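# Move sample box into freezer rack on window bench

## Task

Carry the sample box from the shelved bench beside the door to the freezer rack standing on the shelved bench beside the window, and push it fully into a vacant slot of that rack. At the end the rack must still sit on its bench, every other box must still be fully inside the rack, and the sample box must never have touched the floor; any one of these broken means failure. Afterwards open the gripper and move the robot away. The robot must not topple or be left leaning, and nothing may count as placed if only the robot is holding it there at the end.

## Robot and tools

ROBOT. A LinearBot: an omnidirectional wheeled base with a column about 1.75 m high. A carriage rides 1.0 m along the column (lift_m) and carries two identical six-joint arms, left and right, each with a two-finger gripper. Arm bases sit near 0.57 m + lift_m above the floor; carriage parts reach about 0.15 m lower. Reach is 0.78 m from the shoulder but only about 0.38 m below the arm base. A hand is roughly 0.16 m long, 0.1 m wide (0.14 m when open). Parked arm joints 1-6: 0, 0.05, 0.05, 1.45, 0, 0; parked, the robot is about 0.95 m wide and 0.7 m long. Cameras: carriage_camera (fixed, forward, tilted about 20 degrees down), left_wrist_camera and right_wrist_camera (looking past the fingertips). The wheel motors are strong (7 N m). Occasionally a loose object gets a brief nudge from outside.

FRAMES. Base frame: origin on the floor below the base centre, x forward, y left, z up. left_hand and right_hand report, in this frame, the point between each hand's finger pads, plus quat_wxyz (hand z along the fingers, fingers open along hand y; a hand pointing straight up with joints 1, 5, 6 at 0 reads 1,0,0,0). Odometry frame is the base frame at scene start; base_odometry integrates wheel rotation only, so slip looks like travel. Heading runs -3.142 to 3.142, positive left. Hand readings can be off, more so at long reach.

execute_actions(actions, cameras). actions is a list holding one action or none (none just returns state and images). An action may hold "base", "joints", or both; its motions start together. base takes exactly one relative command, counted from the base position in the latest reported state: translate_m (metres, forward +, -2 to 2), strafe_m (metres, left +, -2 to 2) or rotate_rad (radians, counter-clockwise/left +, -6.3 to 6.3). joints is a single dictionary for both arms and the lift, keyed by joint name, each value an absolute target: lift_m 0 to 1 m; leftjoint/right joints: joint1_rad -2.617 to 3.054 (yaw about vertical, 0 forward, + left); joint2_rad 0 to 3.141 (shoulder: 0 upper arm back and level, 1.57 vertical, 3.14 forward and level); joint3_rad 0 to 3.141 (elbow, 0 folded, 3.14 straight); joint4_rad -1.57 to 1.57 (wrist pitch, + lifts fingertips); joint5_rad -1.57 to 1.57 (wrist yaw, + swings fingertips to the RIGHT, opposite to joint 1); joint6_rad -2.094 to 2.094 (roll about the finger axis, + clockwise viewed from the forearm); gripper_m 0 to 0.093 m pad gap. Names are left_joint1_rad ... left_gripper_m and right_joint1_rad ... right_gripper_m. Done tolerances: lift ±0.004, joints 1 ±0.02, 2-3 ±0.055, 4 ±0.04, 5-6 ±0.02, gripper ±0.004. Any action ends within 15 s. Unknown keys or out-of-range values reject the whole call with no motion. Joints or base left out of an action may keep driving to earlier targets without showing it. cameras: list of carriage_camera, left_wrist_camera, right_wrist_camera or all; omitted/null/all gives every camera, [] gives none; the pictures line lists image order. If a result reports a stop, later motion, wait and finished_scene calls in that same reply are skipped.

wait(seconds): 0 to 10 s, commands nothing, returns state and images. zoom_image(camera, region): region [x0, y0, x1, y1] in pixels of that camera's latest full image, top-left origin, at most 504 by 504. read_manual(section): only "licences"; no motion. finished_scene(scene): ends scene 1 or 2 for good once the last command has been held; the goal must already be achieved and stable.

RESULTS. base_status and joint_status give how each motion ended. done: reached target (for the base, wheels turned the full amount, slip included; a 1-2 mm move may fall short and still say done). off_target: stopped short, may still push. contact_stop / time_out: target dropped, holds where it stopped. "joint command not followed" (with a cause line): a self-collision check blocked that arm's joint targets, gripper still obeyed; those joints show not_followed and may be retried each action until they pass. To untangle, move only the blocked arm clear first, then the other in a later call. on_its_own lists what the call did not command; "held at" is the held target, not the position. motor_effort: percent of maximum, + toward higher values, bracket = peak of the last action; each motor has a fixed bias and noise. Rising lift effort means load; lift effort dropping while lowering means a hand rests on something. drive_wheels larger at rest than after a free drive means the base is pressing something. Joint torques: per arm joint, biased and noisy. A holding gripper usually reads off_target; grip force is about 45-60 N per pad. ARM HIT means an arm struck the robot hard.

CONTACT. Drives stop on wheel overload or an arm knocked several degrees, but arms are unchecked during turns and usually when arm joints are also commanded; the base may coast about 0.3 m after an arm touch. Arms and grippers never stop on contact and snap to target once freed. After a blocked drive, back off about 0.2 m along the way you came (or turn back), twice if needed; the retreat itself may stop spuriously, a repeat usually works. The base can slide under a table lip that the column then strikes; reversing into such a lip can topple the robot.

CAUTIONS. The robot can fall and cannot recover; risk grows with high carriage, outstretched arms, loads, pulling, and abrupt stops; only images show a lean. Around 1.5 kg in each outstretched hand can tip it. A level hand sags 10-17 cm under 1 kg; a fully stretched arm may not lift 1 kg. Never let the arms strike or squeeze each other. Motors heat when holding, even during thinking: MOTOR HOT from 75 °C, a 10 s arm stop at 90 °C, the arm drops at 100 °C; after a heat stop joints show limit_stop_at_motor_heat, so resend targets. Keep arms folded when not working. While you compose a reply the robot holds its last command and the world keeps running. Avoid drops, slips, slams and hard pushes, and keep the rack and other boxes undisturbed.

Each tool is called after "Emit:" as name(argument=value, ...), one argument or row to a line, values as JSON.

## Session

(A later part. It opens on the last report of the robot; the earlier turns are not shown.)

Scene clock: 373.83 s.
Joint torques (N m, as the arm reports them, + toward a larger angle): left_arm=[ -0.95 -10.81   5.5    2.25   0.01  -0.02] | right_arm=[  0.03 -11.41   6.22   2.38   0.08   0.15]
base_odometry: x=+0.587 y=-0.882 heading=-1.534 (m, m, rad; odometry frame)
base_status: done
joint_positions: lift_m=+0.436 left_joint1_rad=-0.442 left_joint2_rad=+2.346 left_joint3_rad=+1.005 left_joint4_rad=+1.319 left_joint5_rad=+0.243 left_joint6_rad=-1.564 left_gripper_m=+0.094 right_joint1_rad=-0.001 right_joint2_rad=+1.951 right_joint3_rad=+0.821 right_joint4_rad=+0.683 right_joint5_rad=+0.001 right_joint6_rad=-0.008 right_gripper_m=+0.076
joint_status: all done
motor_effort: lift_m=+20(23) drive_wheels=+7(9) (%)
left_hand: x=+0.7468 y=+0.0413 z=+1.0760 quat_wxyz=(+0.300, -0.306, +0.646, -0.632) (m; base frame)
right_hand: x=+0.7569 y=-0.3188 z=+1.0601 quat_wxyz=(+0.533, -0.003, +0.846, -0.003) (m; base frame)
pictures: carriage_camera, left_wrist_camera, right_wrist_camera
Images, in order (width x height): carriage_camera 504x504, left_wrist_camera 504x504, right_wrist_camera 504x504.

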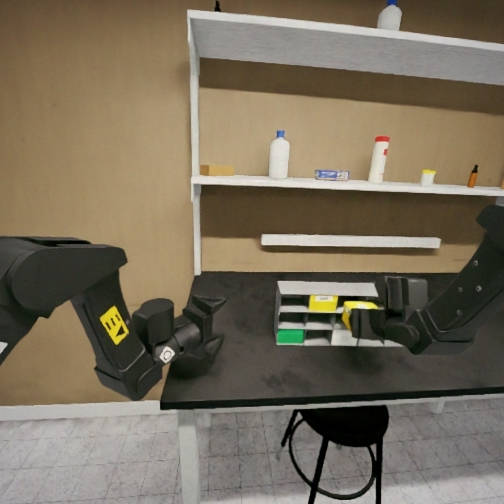

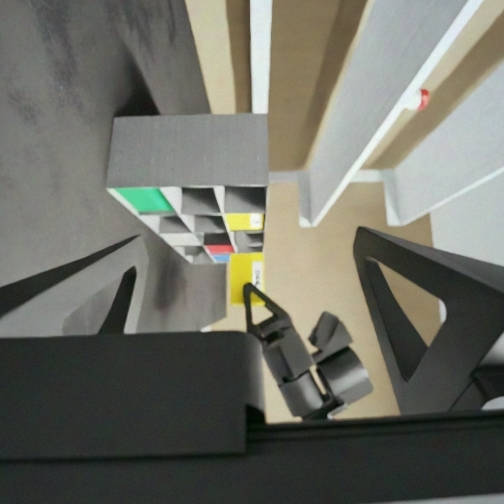

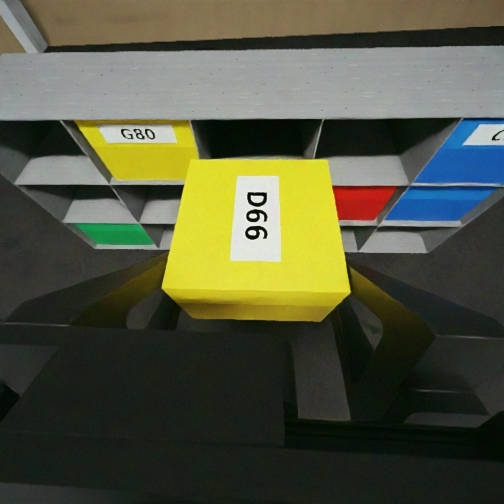

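Emit:
zoom_image(
  camera="left_wrist_camera",
  region=[190, 175, 310, 320],
)

Region (190, 175, 310, 320) of left_wrist_camera's 504x504 image, scaled by 3.476, with more detail than that image has; it fills the left 417 columns of this view, and the rest is white.

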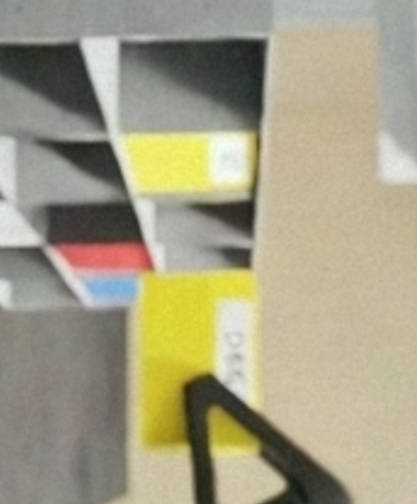

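Emit:
execute_actions(
  actions=[
    {"base": {"translate_m": 0.025}, "joints": {"lift_m": 0.4335}},
  ],
  cameras=["left_wrist_camera", "right_wrist_camera"],
)

Emit:
zoom_image(
  camera="left_wrist_camera",
  region=[200, 200, 300, 320],
)

Emit:
zoom_image(
  camera="right_wrist_camera",
  region=[150, 110, 370, 210],
)

Scene clock: 390.77 s.
Joint torques (N m, as the arm reports them, + toward a larger angle): left_arm=[ -0.79 -10.83   5.48   2.2    0.    -0.03] | right_arm=[  0.16 -11.26   6.28   2.31   0.09   0.16]
base_odometry: x=+0.589 y=-0.907 heading=-1.534 (m, m, rad; odometry frame)
base_status: done
joint_positions: lift_m=+0.434 left_joint1_rad=-0.444 left_joint2_rad=+2.346 left_joint3_rad=+1.005 left_joint4_rad=+1.325 left_joint5_rad=+0.244 left_joint6_rad=-1.564 left_gripper_m=+0.094 right_joint1_rad=-0.001 right_joint2_rad=+1.951 right_joint3_rad=+0.821 right_joint4_rad=+0.685 right_joint5_rad=+0.001 right_joint6_rad=-0.008 right_gripper_m=+0.076
joint_status: all done
motor_effort: lift_m=+19(19) drive_wheels=+8(12) (%)
left_hand: x=+0.7462 y=+0.0401 z=+1.0751 quat_wxyz=(+0.301, -0.303, +0.644, -0.634) (m; base frame)
right_hand: x=+0.7570 y=-0.3188 z=+1.0580 quat_wxyz=(+0.533, -0.003, +0.846, -0.003) (m; base frame)
pictures: left_wrist_camera, right_wrist_camera
Images, in order (width x height): left_wrist_camera 504x504, right_wrist_camera 504x504.

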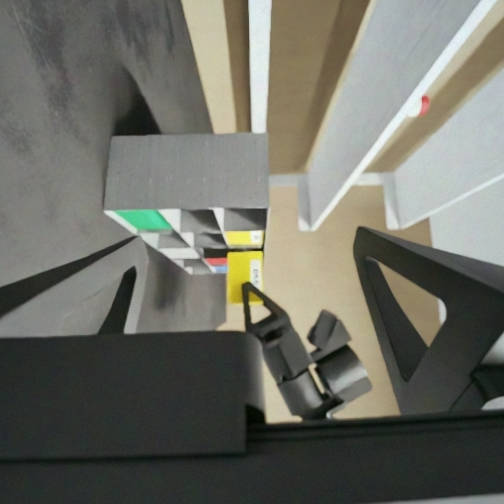

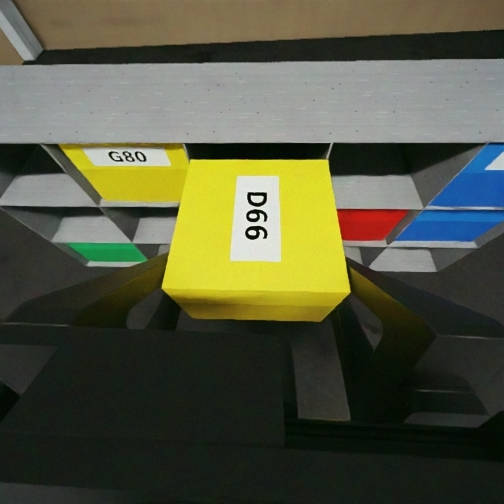

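Region (200, 200, 300, 320) of left_wrist_camera's 504x504 image, scaled by 4.200, with more detail than that image has.

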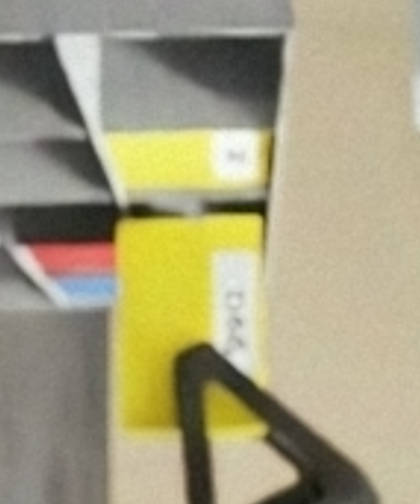

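Region (150, 110, 370, 210) of right_wrist_camera's 504x504 image, scaled by 2.291, with more detail than that image has; it fills the top 229 rows of this view, and the rest is white.

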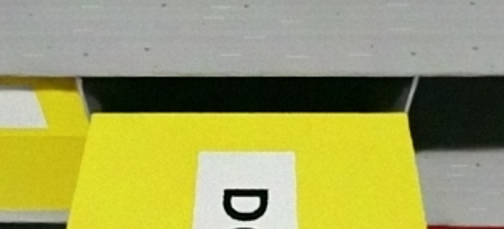

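Emit:
execute_actions(
  actions=[
    {"base": {"translate_m": 0.006}, "joints": {"lift_m": 0.4355}},
  ],
  cameras=["left_wrist_camera", "right_wrist_camera"],
)

Emit:
zoom_image(
  camera="left_wrist_camera",
  region=[210, 220, 280, 290],
)

Scene clock: 404.77 s.
Joint torques (N m, as the arm reports them, + toward a larger angle): left_arm=[ -0.81 -10.79   5.54   2.15   0.    -0.02] | right_arm=[ -0.2  -11.28   6.14   2.32   0.1    0.16]
base_odometry: x=+0.589 y=-0.913 heading=-1.533 (m, m, rad; odometry frame)
base_status: done
joint_positions: lift_m=+0.435 left_joint1_rad=-0.444 left_joint2_rad=+2.346 left_joint3_rad=+1.005 left_joint4_rad=+1.331 left_joint5_rad=+0.244 left_joint6_rad=-1.564 left_gripper_m=+0.094 right_joint1_rad=-0.001 right_joint2_rad=+1.951 right_joint3_rad=+0.821 right_joint4_rad=+0.687 right_joint5_rad=+0.001 right_joint6_rad=-0.008 right_gripper_m=+0.076
joint_status: all done
motor_effort: lift_m=+25(27) drive_wheels=+6(14) (%)
left_hand: x=+0.7462 y=+0.0400 z=+1.0776 quat_wxyz=(+0.302, -0.302, +0.643, -0.636) (m; base frame)
right_hand: x=+0.7573 y=-0.3188 z=+1.0597 quat_wxyz=(+0.534, -0.003, +0.845, -0.003) (m; base frame)
pictures: left_wrist_camera, right_wrist_camera
Images, in order (width x height): left_wrist_camera 504x504, right_wrist_camera 504x504.

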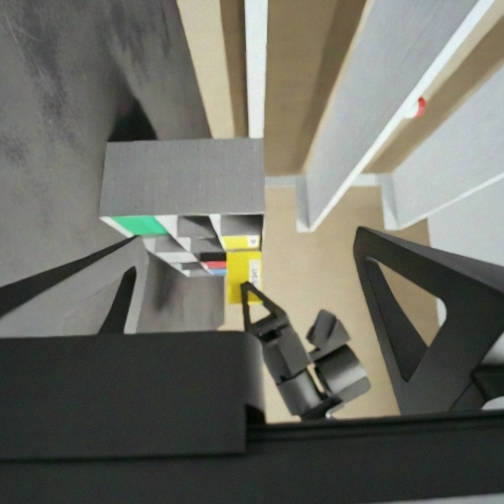

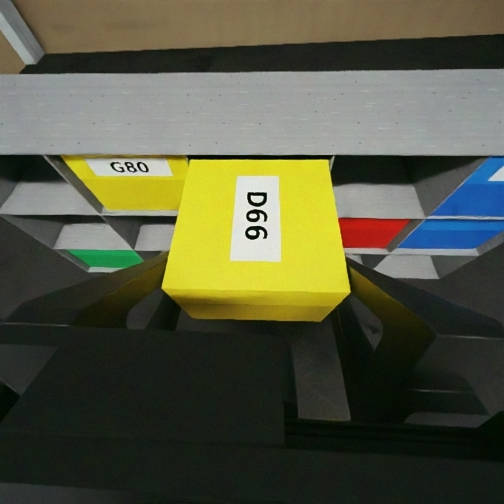

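Region (210, 220, 280, 290) of left_wrist_camera's 504x504 image, scaled by 7.200, with more detail than that image has.

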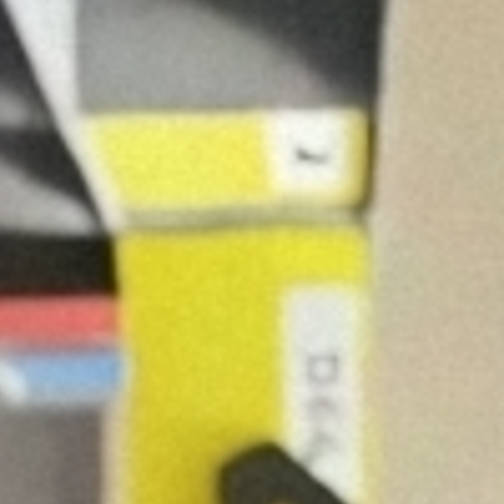

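Emit:
zoom_image(
  camera="right_wrist_camera",
  region=[160, 135, 360, 195],
)

Region (160, 135, 360, 195) of right_wrist_camera's 504x504 image, scaled by 2.520, with more detail than that image has; it fills the top 151 rows of this view, and the rest is white.

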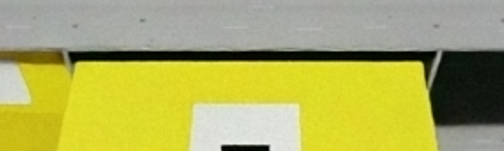

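Emit:
execute_actions(
  actions=[
    {"joints": {"lift_m": 0.4342}},
  ],
  cameras=[],
)

Emit:
execute_actions(
  actions=[
    {"base": {"translate_m": 0.015}},
  ],
  cameras=["left_wrist_camera", "right_wrist_camera"],
)

Scene clock: 423.07 s.
Joint torques (N m, as the arm reports them, + toward a larger angle): left_arm=[ -0.78 -10.78   5.5    2.14   0.    -0.03] | right_arm=[  0.1  -11.12   6.22   2.34   0.08   0.15]
base_odometry: x=+0.589 y=-0.913 heading=-1.533 (m, m, rad; odometry frame)
base_status: not commanded
joint_positions: lift_m=+0.435 left_joint1_rad=-0.444 left_joint2_rad=+2.346 left_joint3_rad=+1.005 left_joint4_rad=+1.331 left_joint5_rad=+0.244 left_joint6_rad=-1.564 left_gripper_m=+0.094 right_joint1_rad=-0.001 right_joint2_rad=+1.951 right_joint3_rad=+0.821 right_joint4_rad=+0.686 right_joint5_rad=+0.001 right_joint6_rad=-0.008 right_gripper_m=+0.076
joint_status: all done
motor_effort: lift_m=+19(18) drive_wheels=+7(8) (%)
left_hand: x=+0.7462 y=+0.0400 z=+1.0770 quat_wxyz=(+0.302, -0.302, +0.643, -0.636) (m; base frame)
right_hand: x=+0.7572 y=-0.3188 z=+1.0591 quat_wxyz=(+0.534, -0.003, +0.845, -0.003) (m; base frame)
pictures: none
No camera images: the call's "cameras" was empty. Leave "cameras" out to get every camera's image.

Scene clock: 423.83 s.
Joint torques (N m, as the arm reports them, + toward a larger angle): left_arm=[ -0.76 -10.77   5.5    2.13   0.    -0.02] | right_arm=[  0.11 -11.24   6.12   2.32   0.07   0.15]
base_odometry: x=+0.590 y=-0.928 heading=-1.532 (m, m, rad; odometry frame)
base_status: done
joint_positions: lift_m=+0.435 left_joint1_rad=-0.444 left_joint2_rad=+2.346 left_joint3_rad=+1.005 left_joint4_rad=+1.331 left_joint5_rad=+0.244 left_joint6_rad=-1.564 left_gripper_m=+0.094 right_joint1_rad=-0.001 right_joint2_rad=+1.951 right_joint3_rad=+0.821 right_joint4_rad=+0.689 right_joint5_rad=+0.001 right_joint6_rad=-0.008 right_gripper_m=+0.076
joint_status: not commanded
motor_effort: lift_m=+19(19) drive_wheels=+7(15) (%)
left_hand: x=+0.7462 y=+0.0400 z=+1.0770 quat_wxyz=(+0.302, -0.302, +0.643, -0.636) (m; base frame)
right_hand: x=+0.7575 y=-0.3188 z=+1.0596 quat_wxyz=(+0.535, -0.003, +0.845, -0.003) (m; base frame)
pictures: left_wrist_camera, right_wrist_camera
Images, in order (width x height): left_wrist_camera 504x504, right_wrist_camera 504x504.

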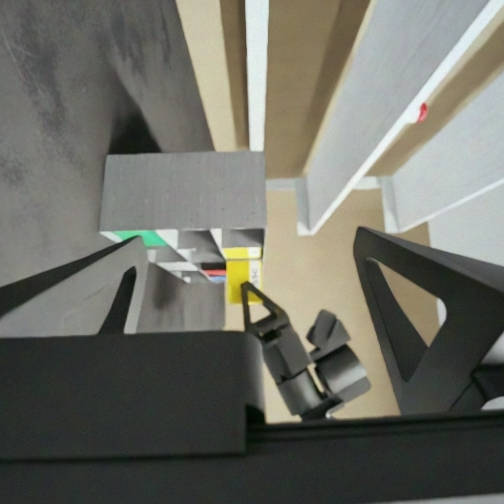

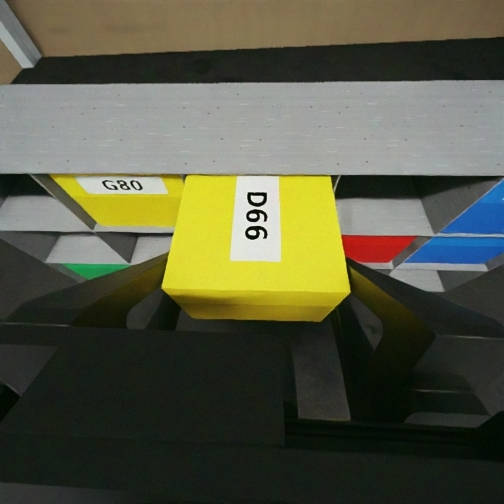

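Emit:
execute_actions(
  actions=[
    {"base": {"translate_m": 0.028}},
  ],
  cameras=["left_wrist_camera", "right_wrist_camera"],
)

Scene clock: 431.53 s.
Joint torques (N m, as the arm reports them, + toward a larger angle): left_arm=[ -0.82 -10.86   5.51   2.16   0.    -0.02] | right_arm=[  0.02 -11.37   6.23   2.29   0.06   0.13]
base_odometry: x=+0.591 y=-0.956 heading=-1.532 (m, m, rad; odometry frame)
base_status: done
joint_positions: lift_m=+0.435 left_joint1_rad=-0.444 left_joint2_rad=+2.346 left_joint3_rad=+1.005 left_joint4_rad=+1.330 left_joint5_rad=+0.244 left_joint6_rad=-1.564 left_gripper_m=+0.094 right_joint1_rad=-0.001 right_joint2_rad=+1.951 right_joint3_rad=+0.821 right_joint4_rad=+0.690 right_joint5_rad=+0.001 right_joint6_rad=-0.008 right_gripper_m=+0.076
joint_status: not commanded
motor_effort: lift_m=+19(19) drive_wheels=+6(15) (%)
left_hand: x=+0.7462 y=+0.0400 z=+1.0770 quat_wxyz=(+0.302, -0.302, +0.643, -0.636) (m; base frame)
right_hand: x=+0.7576 y=-0.3188 z=+1.0599 quat_wxyz=(+0.535, -0.003, +0.845, -0.003) (m; base frame)
pictures: left_wrist_camera, right_wrist_camera
Images, in order (width x height): left_wrist_camera 504x504, right_wrist_camera 504x504.

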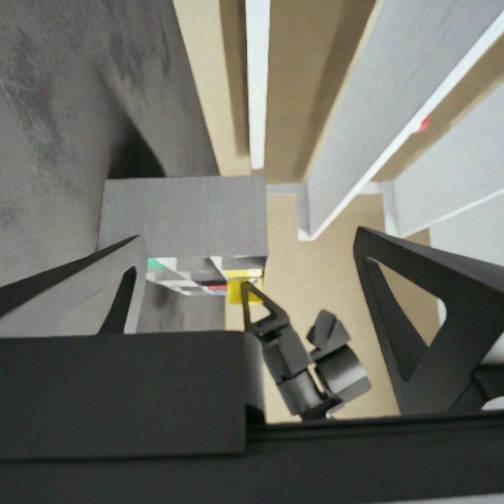

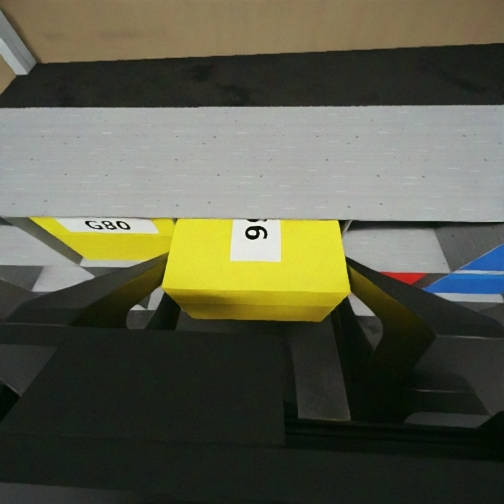

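Emit:
execute_actions(
  actions=[
    {"joints": {"right_gripper_m": 0.093}},
  ],
  cameras=[],
)

Emit:
execute_actions(
  actions=[
    {"base": {"translate_m": -0.042}},
  ],
  cameras=["right_wrist_camera"],
)

Emit:
execute_actions(
  actions=[
    {"joints": {"right_gripper_m": 0.03}},
  ],
  cameras=["left_wrist_camera", "right_wrist_camera"],
)

Scene clock: 440.40 s.
Joint torques (N m, as the arm reports them, + toward a larger angle): left_arm=[ -0.8  -10.85   5.49   2.15   0.    -0.02] | right_arm=[  0.11 -11.27   6.14   2.28   0.08   0.15]
base_odometry: x=+0.591 y=-0.956 heading=-1.532 (m, m, rad; odometry frame)
base_status: not commanded
joint_positions: lift_m=+0.435 left_joint1_rad=-0.444 left_joint2_rad=+2.346 left_joint3_rad=+1.005 left_joint4_rad=+1.330 left_joint5_rad=+0.244 left_joint6_rad=-1.564 left_gripper_m=+0.094 right_joint1_rad=-0.001 right_joint2_rad=+1.951 right_joint3_rad=+0.821 right_joint4_rad=+0.695 right_joint5_rad=+0.001 right_joint6_rad=-0.008 right_gripper_m=+0.093
joint_status: all done
motor_effort: lift_m=+19(19) drive_wheels=+7(7) (%)
left_hand: x=+0.7462 y=+0.0400 z=+1.0770 quat_wxyz=(+0.302, -0.302, +0.643, -0.636) (m; base frame)
right_hand: x=+0.7582 y=-0.3188 z=+1.0611 quat_wxyz=(+0.538, -0.003, +0.843, -0.003) (m; base frame)
pictures: none
No camera images: the call's "cameras" was empty. Leave "cameras" out to get every camera's image.

Scene clock: 441.53 s.
Joint torques (N m, as the arm reports them, + toward a larger angle): left_arm=[ -0.8  -10.82   5.48   2.15   0.    -0.02] | right_arm=[  0.04 -11.21   6.09   2.24   0.08   0.15]
base_odometry: x=+0.589 y=-0.914 heading=-1.532 (m, m, rad; odometry frame)
base_status: done
joint_positions: lift_m=+0.435 left_joint1_rad=-0.444 left_joint2_rad=+2.346 left_joint3_rad=+1.005 left_joint4_rad=+1.330 left_joint5_rad=+0.245 left_joint6_rad=-1.564 left_gripper_m=+0.094 right_joint1_rad=-0.001 right_joint2_rad=+1.951 right_joint3_rad=+0.821 right_joint4_rad=+0.699 right_joint5_rad=+0.001 right_joint6_rad=-0.008 right_gripper_m=+0.093
joint_status: not commanded
motor_effort: lift_m=+19(19) drive_wheels=+7(11) (%)
left_hand: x=+0.7461 y=+0.0400 z=+1.0770 quat_wxyz=(+0.302, -0.302, +0.643, -0.636) (m; base frame)
right_hand: x=+0.7586 y=-0.3188 z=+1.0619 quat_wxyz=(+0.539, -0.003, +0.842, -0.003) (m; base frame)
pictures: right_wrist_camera
Images, in order (width x height): right_wrist_camera 504x504.

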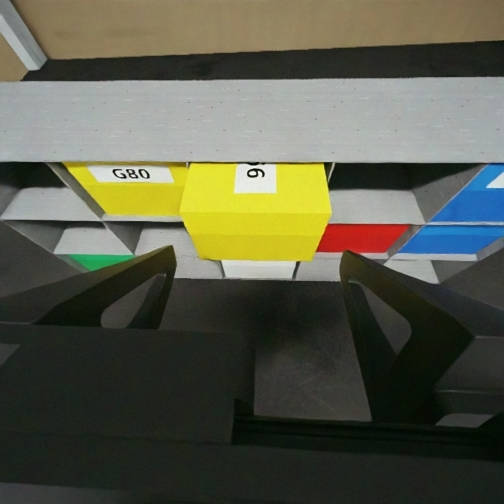

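Scene clock: 442.17 s.
Joint torques (N m, as the arm reports them, + toward a larger angle): left_arm=[ -0.8  -10.83   5.48   2.15   0.    -0.02] | right_arm=[  0.14 -11.29   6.14   2.23   0.08   0.15]
base_odometry: x=+0.589 y=-0.914 heading=-1.532 (m, m, rad; odometry frame)
base_status: not commanded
joint_positions: lift_m=+0.435 left_joint1_rad=-0.444 left_joint2_rad=+2.346 left_joint3_rad=+1.005 left_joint4_rad=+1.330 left_joint5_rad=+0.245 left_joint6_rad=-1.564 left_gripper_m=+0.094 right_joint1_rad=-0.001 right_joint2_rad=+1.951 right_joint3_rad=+0.821 right_joint4_rad=+0.699 right_joint5_rad=+0.001 right_joint6_rad=-0.008 right_gripper_m=+0.030
joint_status: all done
motor_effort: lift_m=+19(19) drive_wheels=+8(9) (%)
left_hand: x=+0.7461 y=+0.0400 z=+1.0770 quat_wxyz=(+0.302, -0.302, +0.643, -0.636) (m; base frame)
right_hand: x=+0.7586 y=-0.3188 z=+1.0619 quat_wxyz=(+0.539, -0.003, +0.842, -0.003) (m; base frame)
pictures: left_wrist_camera, right_wrist_camera
Images, in order (width x height): left_wrist_camera 504x504, right_wrist_camera 504x504.

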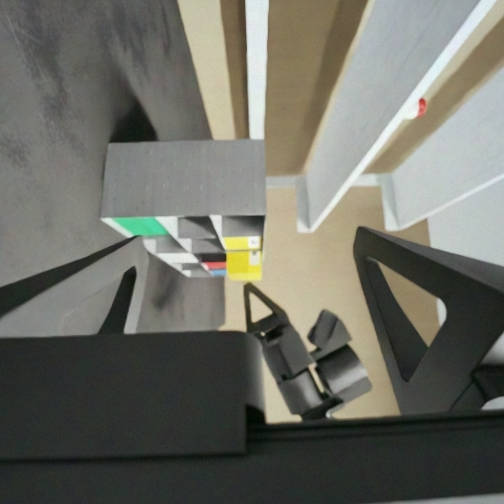

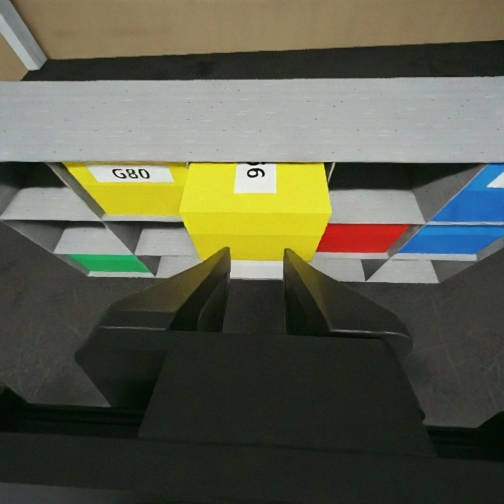

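Emit:
execute_actions(
  actions=[
    {"base": {"translate_m": 0.049}, "joints": {"lift_m": 0.431}},
  ],
)

Scene clock: 446.07 s.
Joint torques (N m, as the arm reports them, + toward a larger angle): left_arm=[ -0.7  -10.83   5.51   2.15  -0.01  -0.02] | right_arm=[  0.13 -11.22   6.12   2.19   0.08   0.15]
base_odometry: x=+0.591 y=-0.963 heading=-1.531 (m, m, rad; odometry frame)
base_status: done
joint_positions: lift_m=+0.431 left_joint1_rad=-0.446 left_joint2_rad=+2.346 left_joint3_rad=+1.005 left_joint4_rad=+1.329 left_joint5_rad=+0.245 left_joint6_rad=-1.564 left_gripper_m=+0.094 right_joint1_rad=-0.001 right_joint2_rad=+1.951 right_joint3_rad=+0.821 right_joint4_rad=+0.701 right_joint5_rad=+0.001 right_joint6_rad=-0.008 right_gripper_m=+0.030
joint_status: all done
motor_effort: lift_m=+19(21) drive_wheels=-4(16) (%)
left_hand: x=+0.7456 y=+0.0392 z=+1.0735 quat_wxyz=(+0.301, -0.302, +0.644, -0.636) (m; base frame)
right_hand: x=+0.7588 y=-0.3188 z=+1.0591 quat_wxyz=(+0.540, -0.003, +0.842, -0.003) (m; base frame)
pictures: carriage_camera, left_wrist_camera, right_wrist_camera
Images, in order (width x height): carriage_camera 504x504, left_wrist_camera 504x504, right_wrist_camera 504x504.

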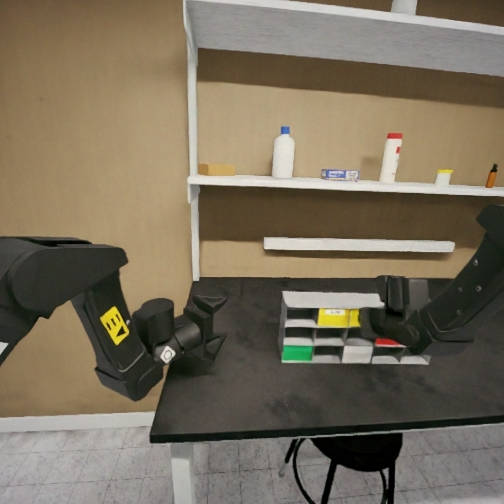

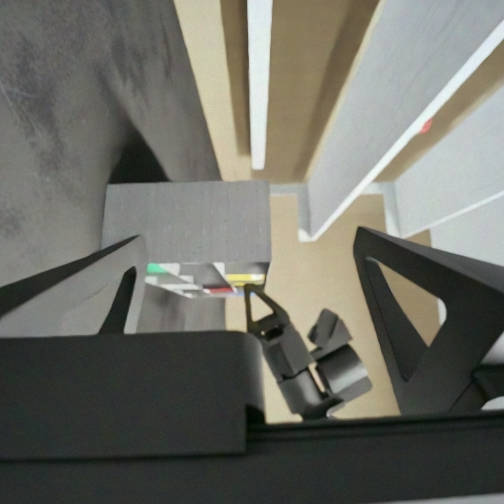

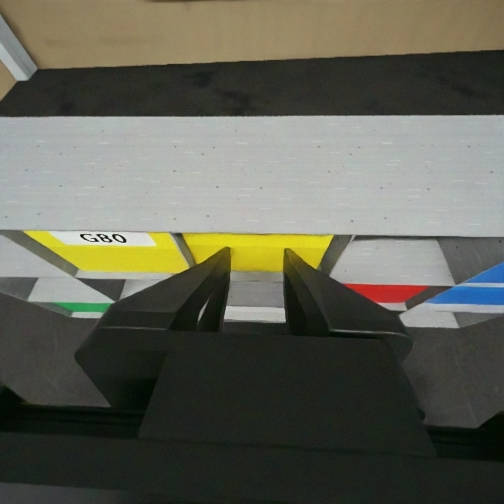

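Emit:
execute_actions(
  actions=[
    {"base": {"translate_m": 0.004}},
  ],
  cameras=["right_wrist_camera"],
)

Emit:
execute_actions(
  actions=[
    {"base": {"translate_m": -0.12}},
  ],
  cameras=["carriage_camera", "right_wrist_camera"],
)

Scene clock: 452.23 s.
Joint torques (N m, as the arm reports them, + toward a larger angle): left_arm=[ -0.7  -10.85   5.52   2.15   0.    -0.02] | right_arm=[  0.09 -11.32   6.07   2.15   0.08   0.15]
base_odometry: x=+0.592 y=-0.967 heading=-1.531 (m, m, rad; odometry frame)
base_status: done
joint_positions: lift_m=+0.431 left_joint1_rad=-0.446 left_joint2_rad=+2.346 left_joint3_rad=+1.005 left_joint4_rad=+1.330 left_joint5_rad=+0.245 left_joint6_rad=-1.564 left_gripper_m=+0.094 right_joint1_rad=-0.001 right_joint2_rad=+1.951 right_joint3_rad=+0.821 right_joint4_rad=+0.703 right_joint5_rad=+0.001 right_joint6_rad=-0.008 right_gripper_m=+0.030
joint_status: not commanded
motor_effort: lift_m=+19(19) drive_wheels=+6(15) (%)
left_hand: x=+0.7456 y=+0.0392 z=+1.0736 quat_wxyz=(+0.301, -0.302, +0.644, -0.636) (m; base frame)
right_hand: x=+0.7590 y=-0.3187 z=+1.0596 quat_wxyz=(+0.541, -0.003, +0.841, -0.003) (m; base frame)
pictures: right_wrist_camera
Images, in order (width x height): right_wrist_camera 504x504.

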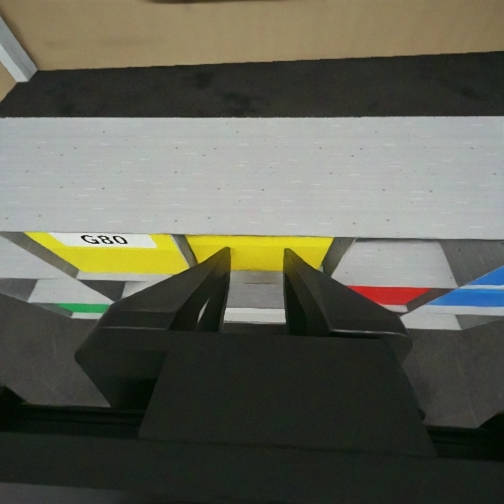

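Scene clock: 453.90 s.
Joint torques (N m, as the arm reports them, + toward a larger angle): left_arm=[ -0.75 -10.84   5.51   2.16   0.    -0.02] | right_arm=[  0.11 -11.21   6.03   2.2    0.09   0.15]
base_odometry: x=+0.587 y=-0.847 heading=-1.531 (m, m, rad; odometry frame)
base_status: done
joint_positions: lift_m=+0.431 left_joint1_rad=-0.446 left_joint2_rad=+2.346 left_joint3_rad=+1.005 left_joint4_rad=+1.330 left_joint5_rad=+0.245 left_joint6_rad=-1.564 left_gripper_m=+0.094 right_joint1_rad=-0.001 right_joint2_rad=+1.951 right_joint3_rad=+0.821 right_joint4_rad=+0.703 right_joint5_rad=+0.001 right_joint6_rad=-0.008 right_gripper_m=+0.030
joint_status: not commanded
motor_effort: lift_m=+19(19) drive_wheels=-4(11) (%)
left_hand: x=+0.7456 y=+0.0392 z=+1.0736 quat_wxyz=(+0.301, -0.302, +0.644, -0.636) (m; base frame)
right_hand: x=+0.7590 y=-0.3187 z=+1.0596 quat_wxyz=(+0.541, -0.003, +0.841, -0.003) (m; base frame)
pictures: carriage_camera, right_wrist_camera
Images, in order (width x height): carriage_camera 504x504, right_wrist_camera 504x504.

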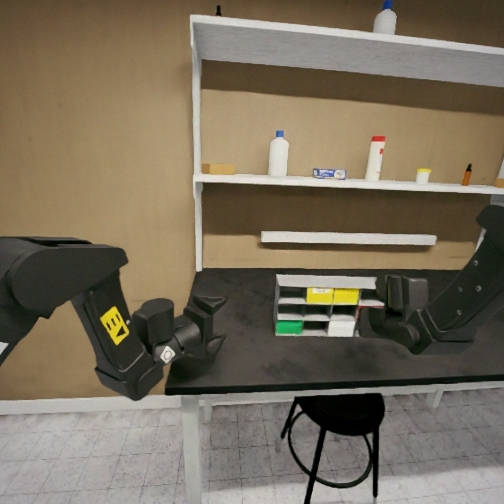

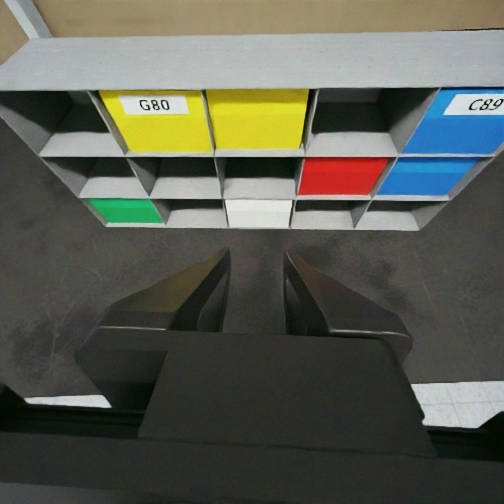

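All boxes are in. I'll park the arms and back away.

Emit:
execute_actions(
  actions=[
    {"base": {"translate_m": -0.2}, "joints": {"left_joint1_rad": 0, "left_joint2_rad": 0.05, "left_joint3_rad": 0.05, "left_joint4_rad": 1.45, "left_joint5_rad": 0, "left_joint6_rad": 0, "right_joint1_rad": 0, "right_joint2_rad": 0.05, "right_joint3_rad": 0.05, "right_joint4_rad": 1.45, "right_gripper_m": 0.093}},
  ],
  cameras=["carriage_camera"],
)

Scene clock: 462.43 s.
Joint torques (N m, as the arm reports them, + toward a larger angle): left_arm=[-0.08  2.13  4.94 -0.19 -0.01  0.01] | right_arm=[ 0.08  3.1   4.42 -0.22  0.08  0.15]
base_odometry: x=+0.579 y=-0.647 heading=-1.531 (m, m, rad; odometry frame)
base_status: done
joint_positions: lift_m=+0.431 left_joint1_rad=-0.004 left_joint2_rad=+0.063 left_joint3_rad=+0.063 left_joint4_rad=+1.454 left_joint5_rad=-0.004 left_joint6_rad=-0.006 left_gripper_m=+0.094 right_joint1_rad=-0.001 right_joint2_rad=+0.065 right_joint3_rad=+0.065 right_joint4_rad=+1.457 right_joint5_rad=+0.001 right_joint6_rad=-0.008 right_gripper_m=+0.093
joint_status: all done
motor_effort: lift_m=+19(19) drive_wheels=+1(14) (%)
left_hand: x=+0.2888 y=+0.3187 z=+1.4333 quat_wxyz=(+0.998, -0.002, +0.059, -0.005) (m; base frame)
right_hand: x=+0.2879 y=-0.3182 z=+1.4340 quat_wxyz=(+0.998, +0.000, +0.057, -0.005) (m; base frame)
pictures: carriage_camera
Images, in order (width x height): carriage_camera 504x504.

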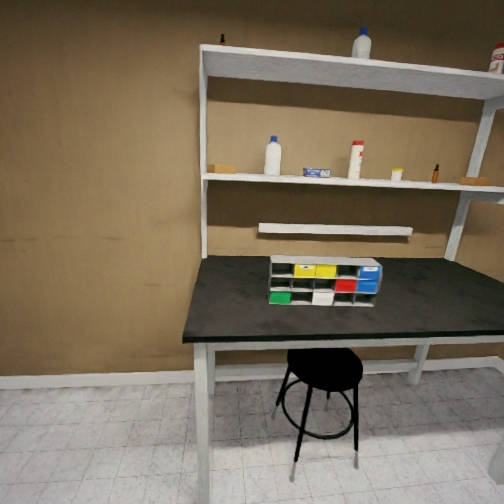

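Emit:
finished_scene(
  scene=1,
)

The scene is finished: the task was done.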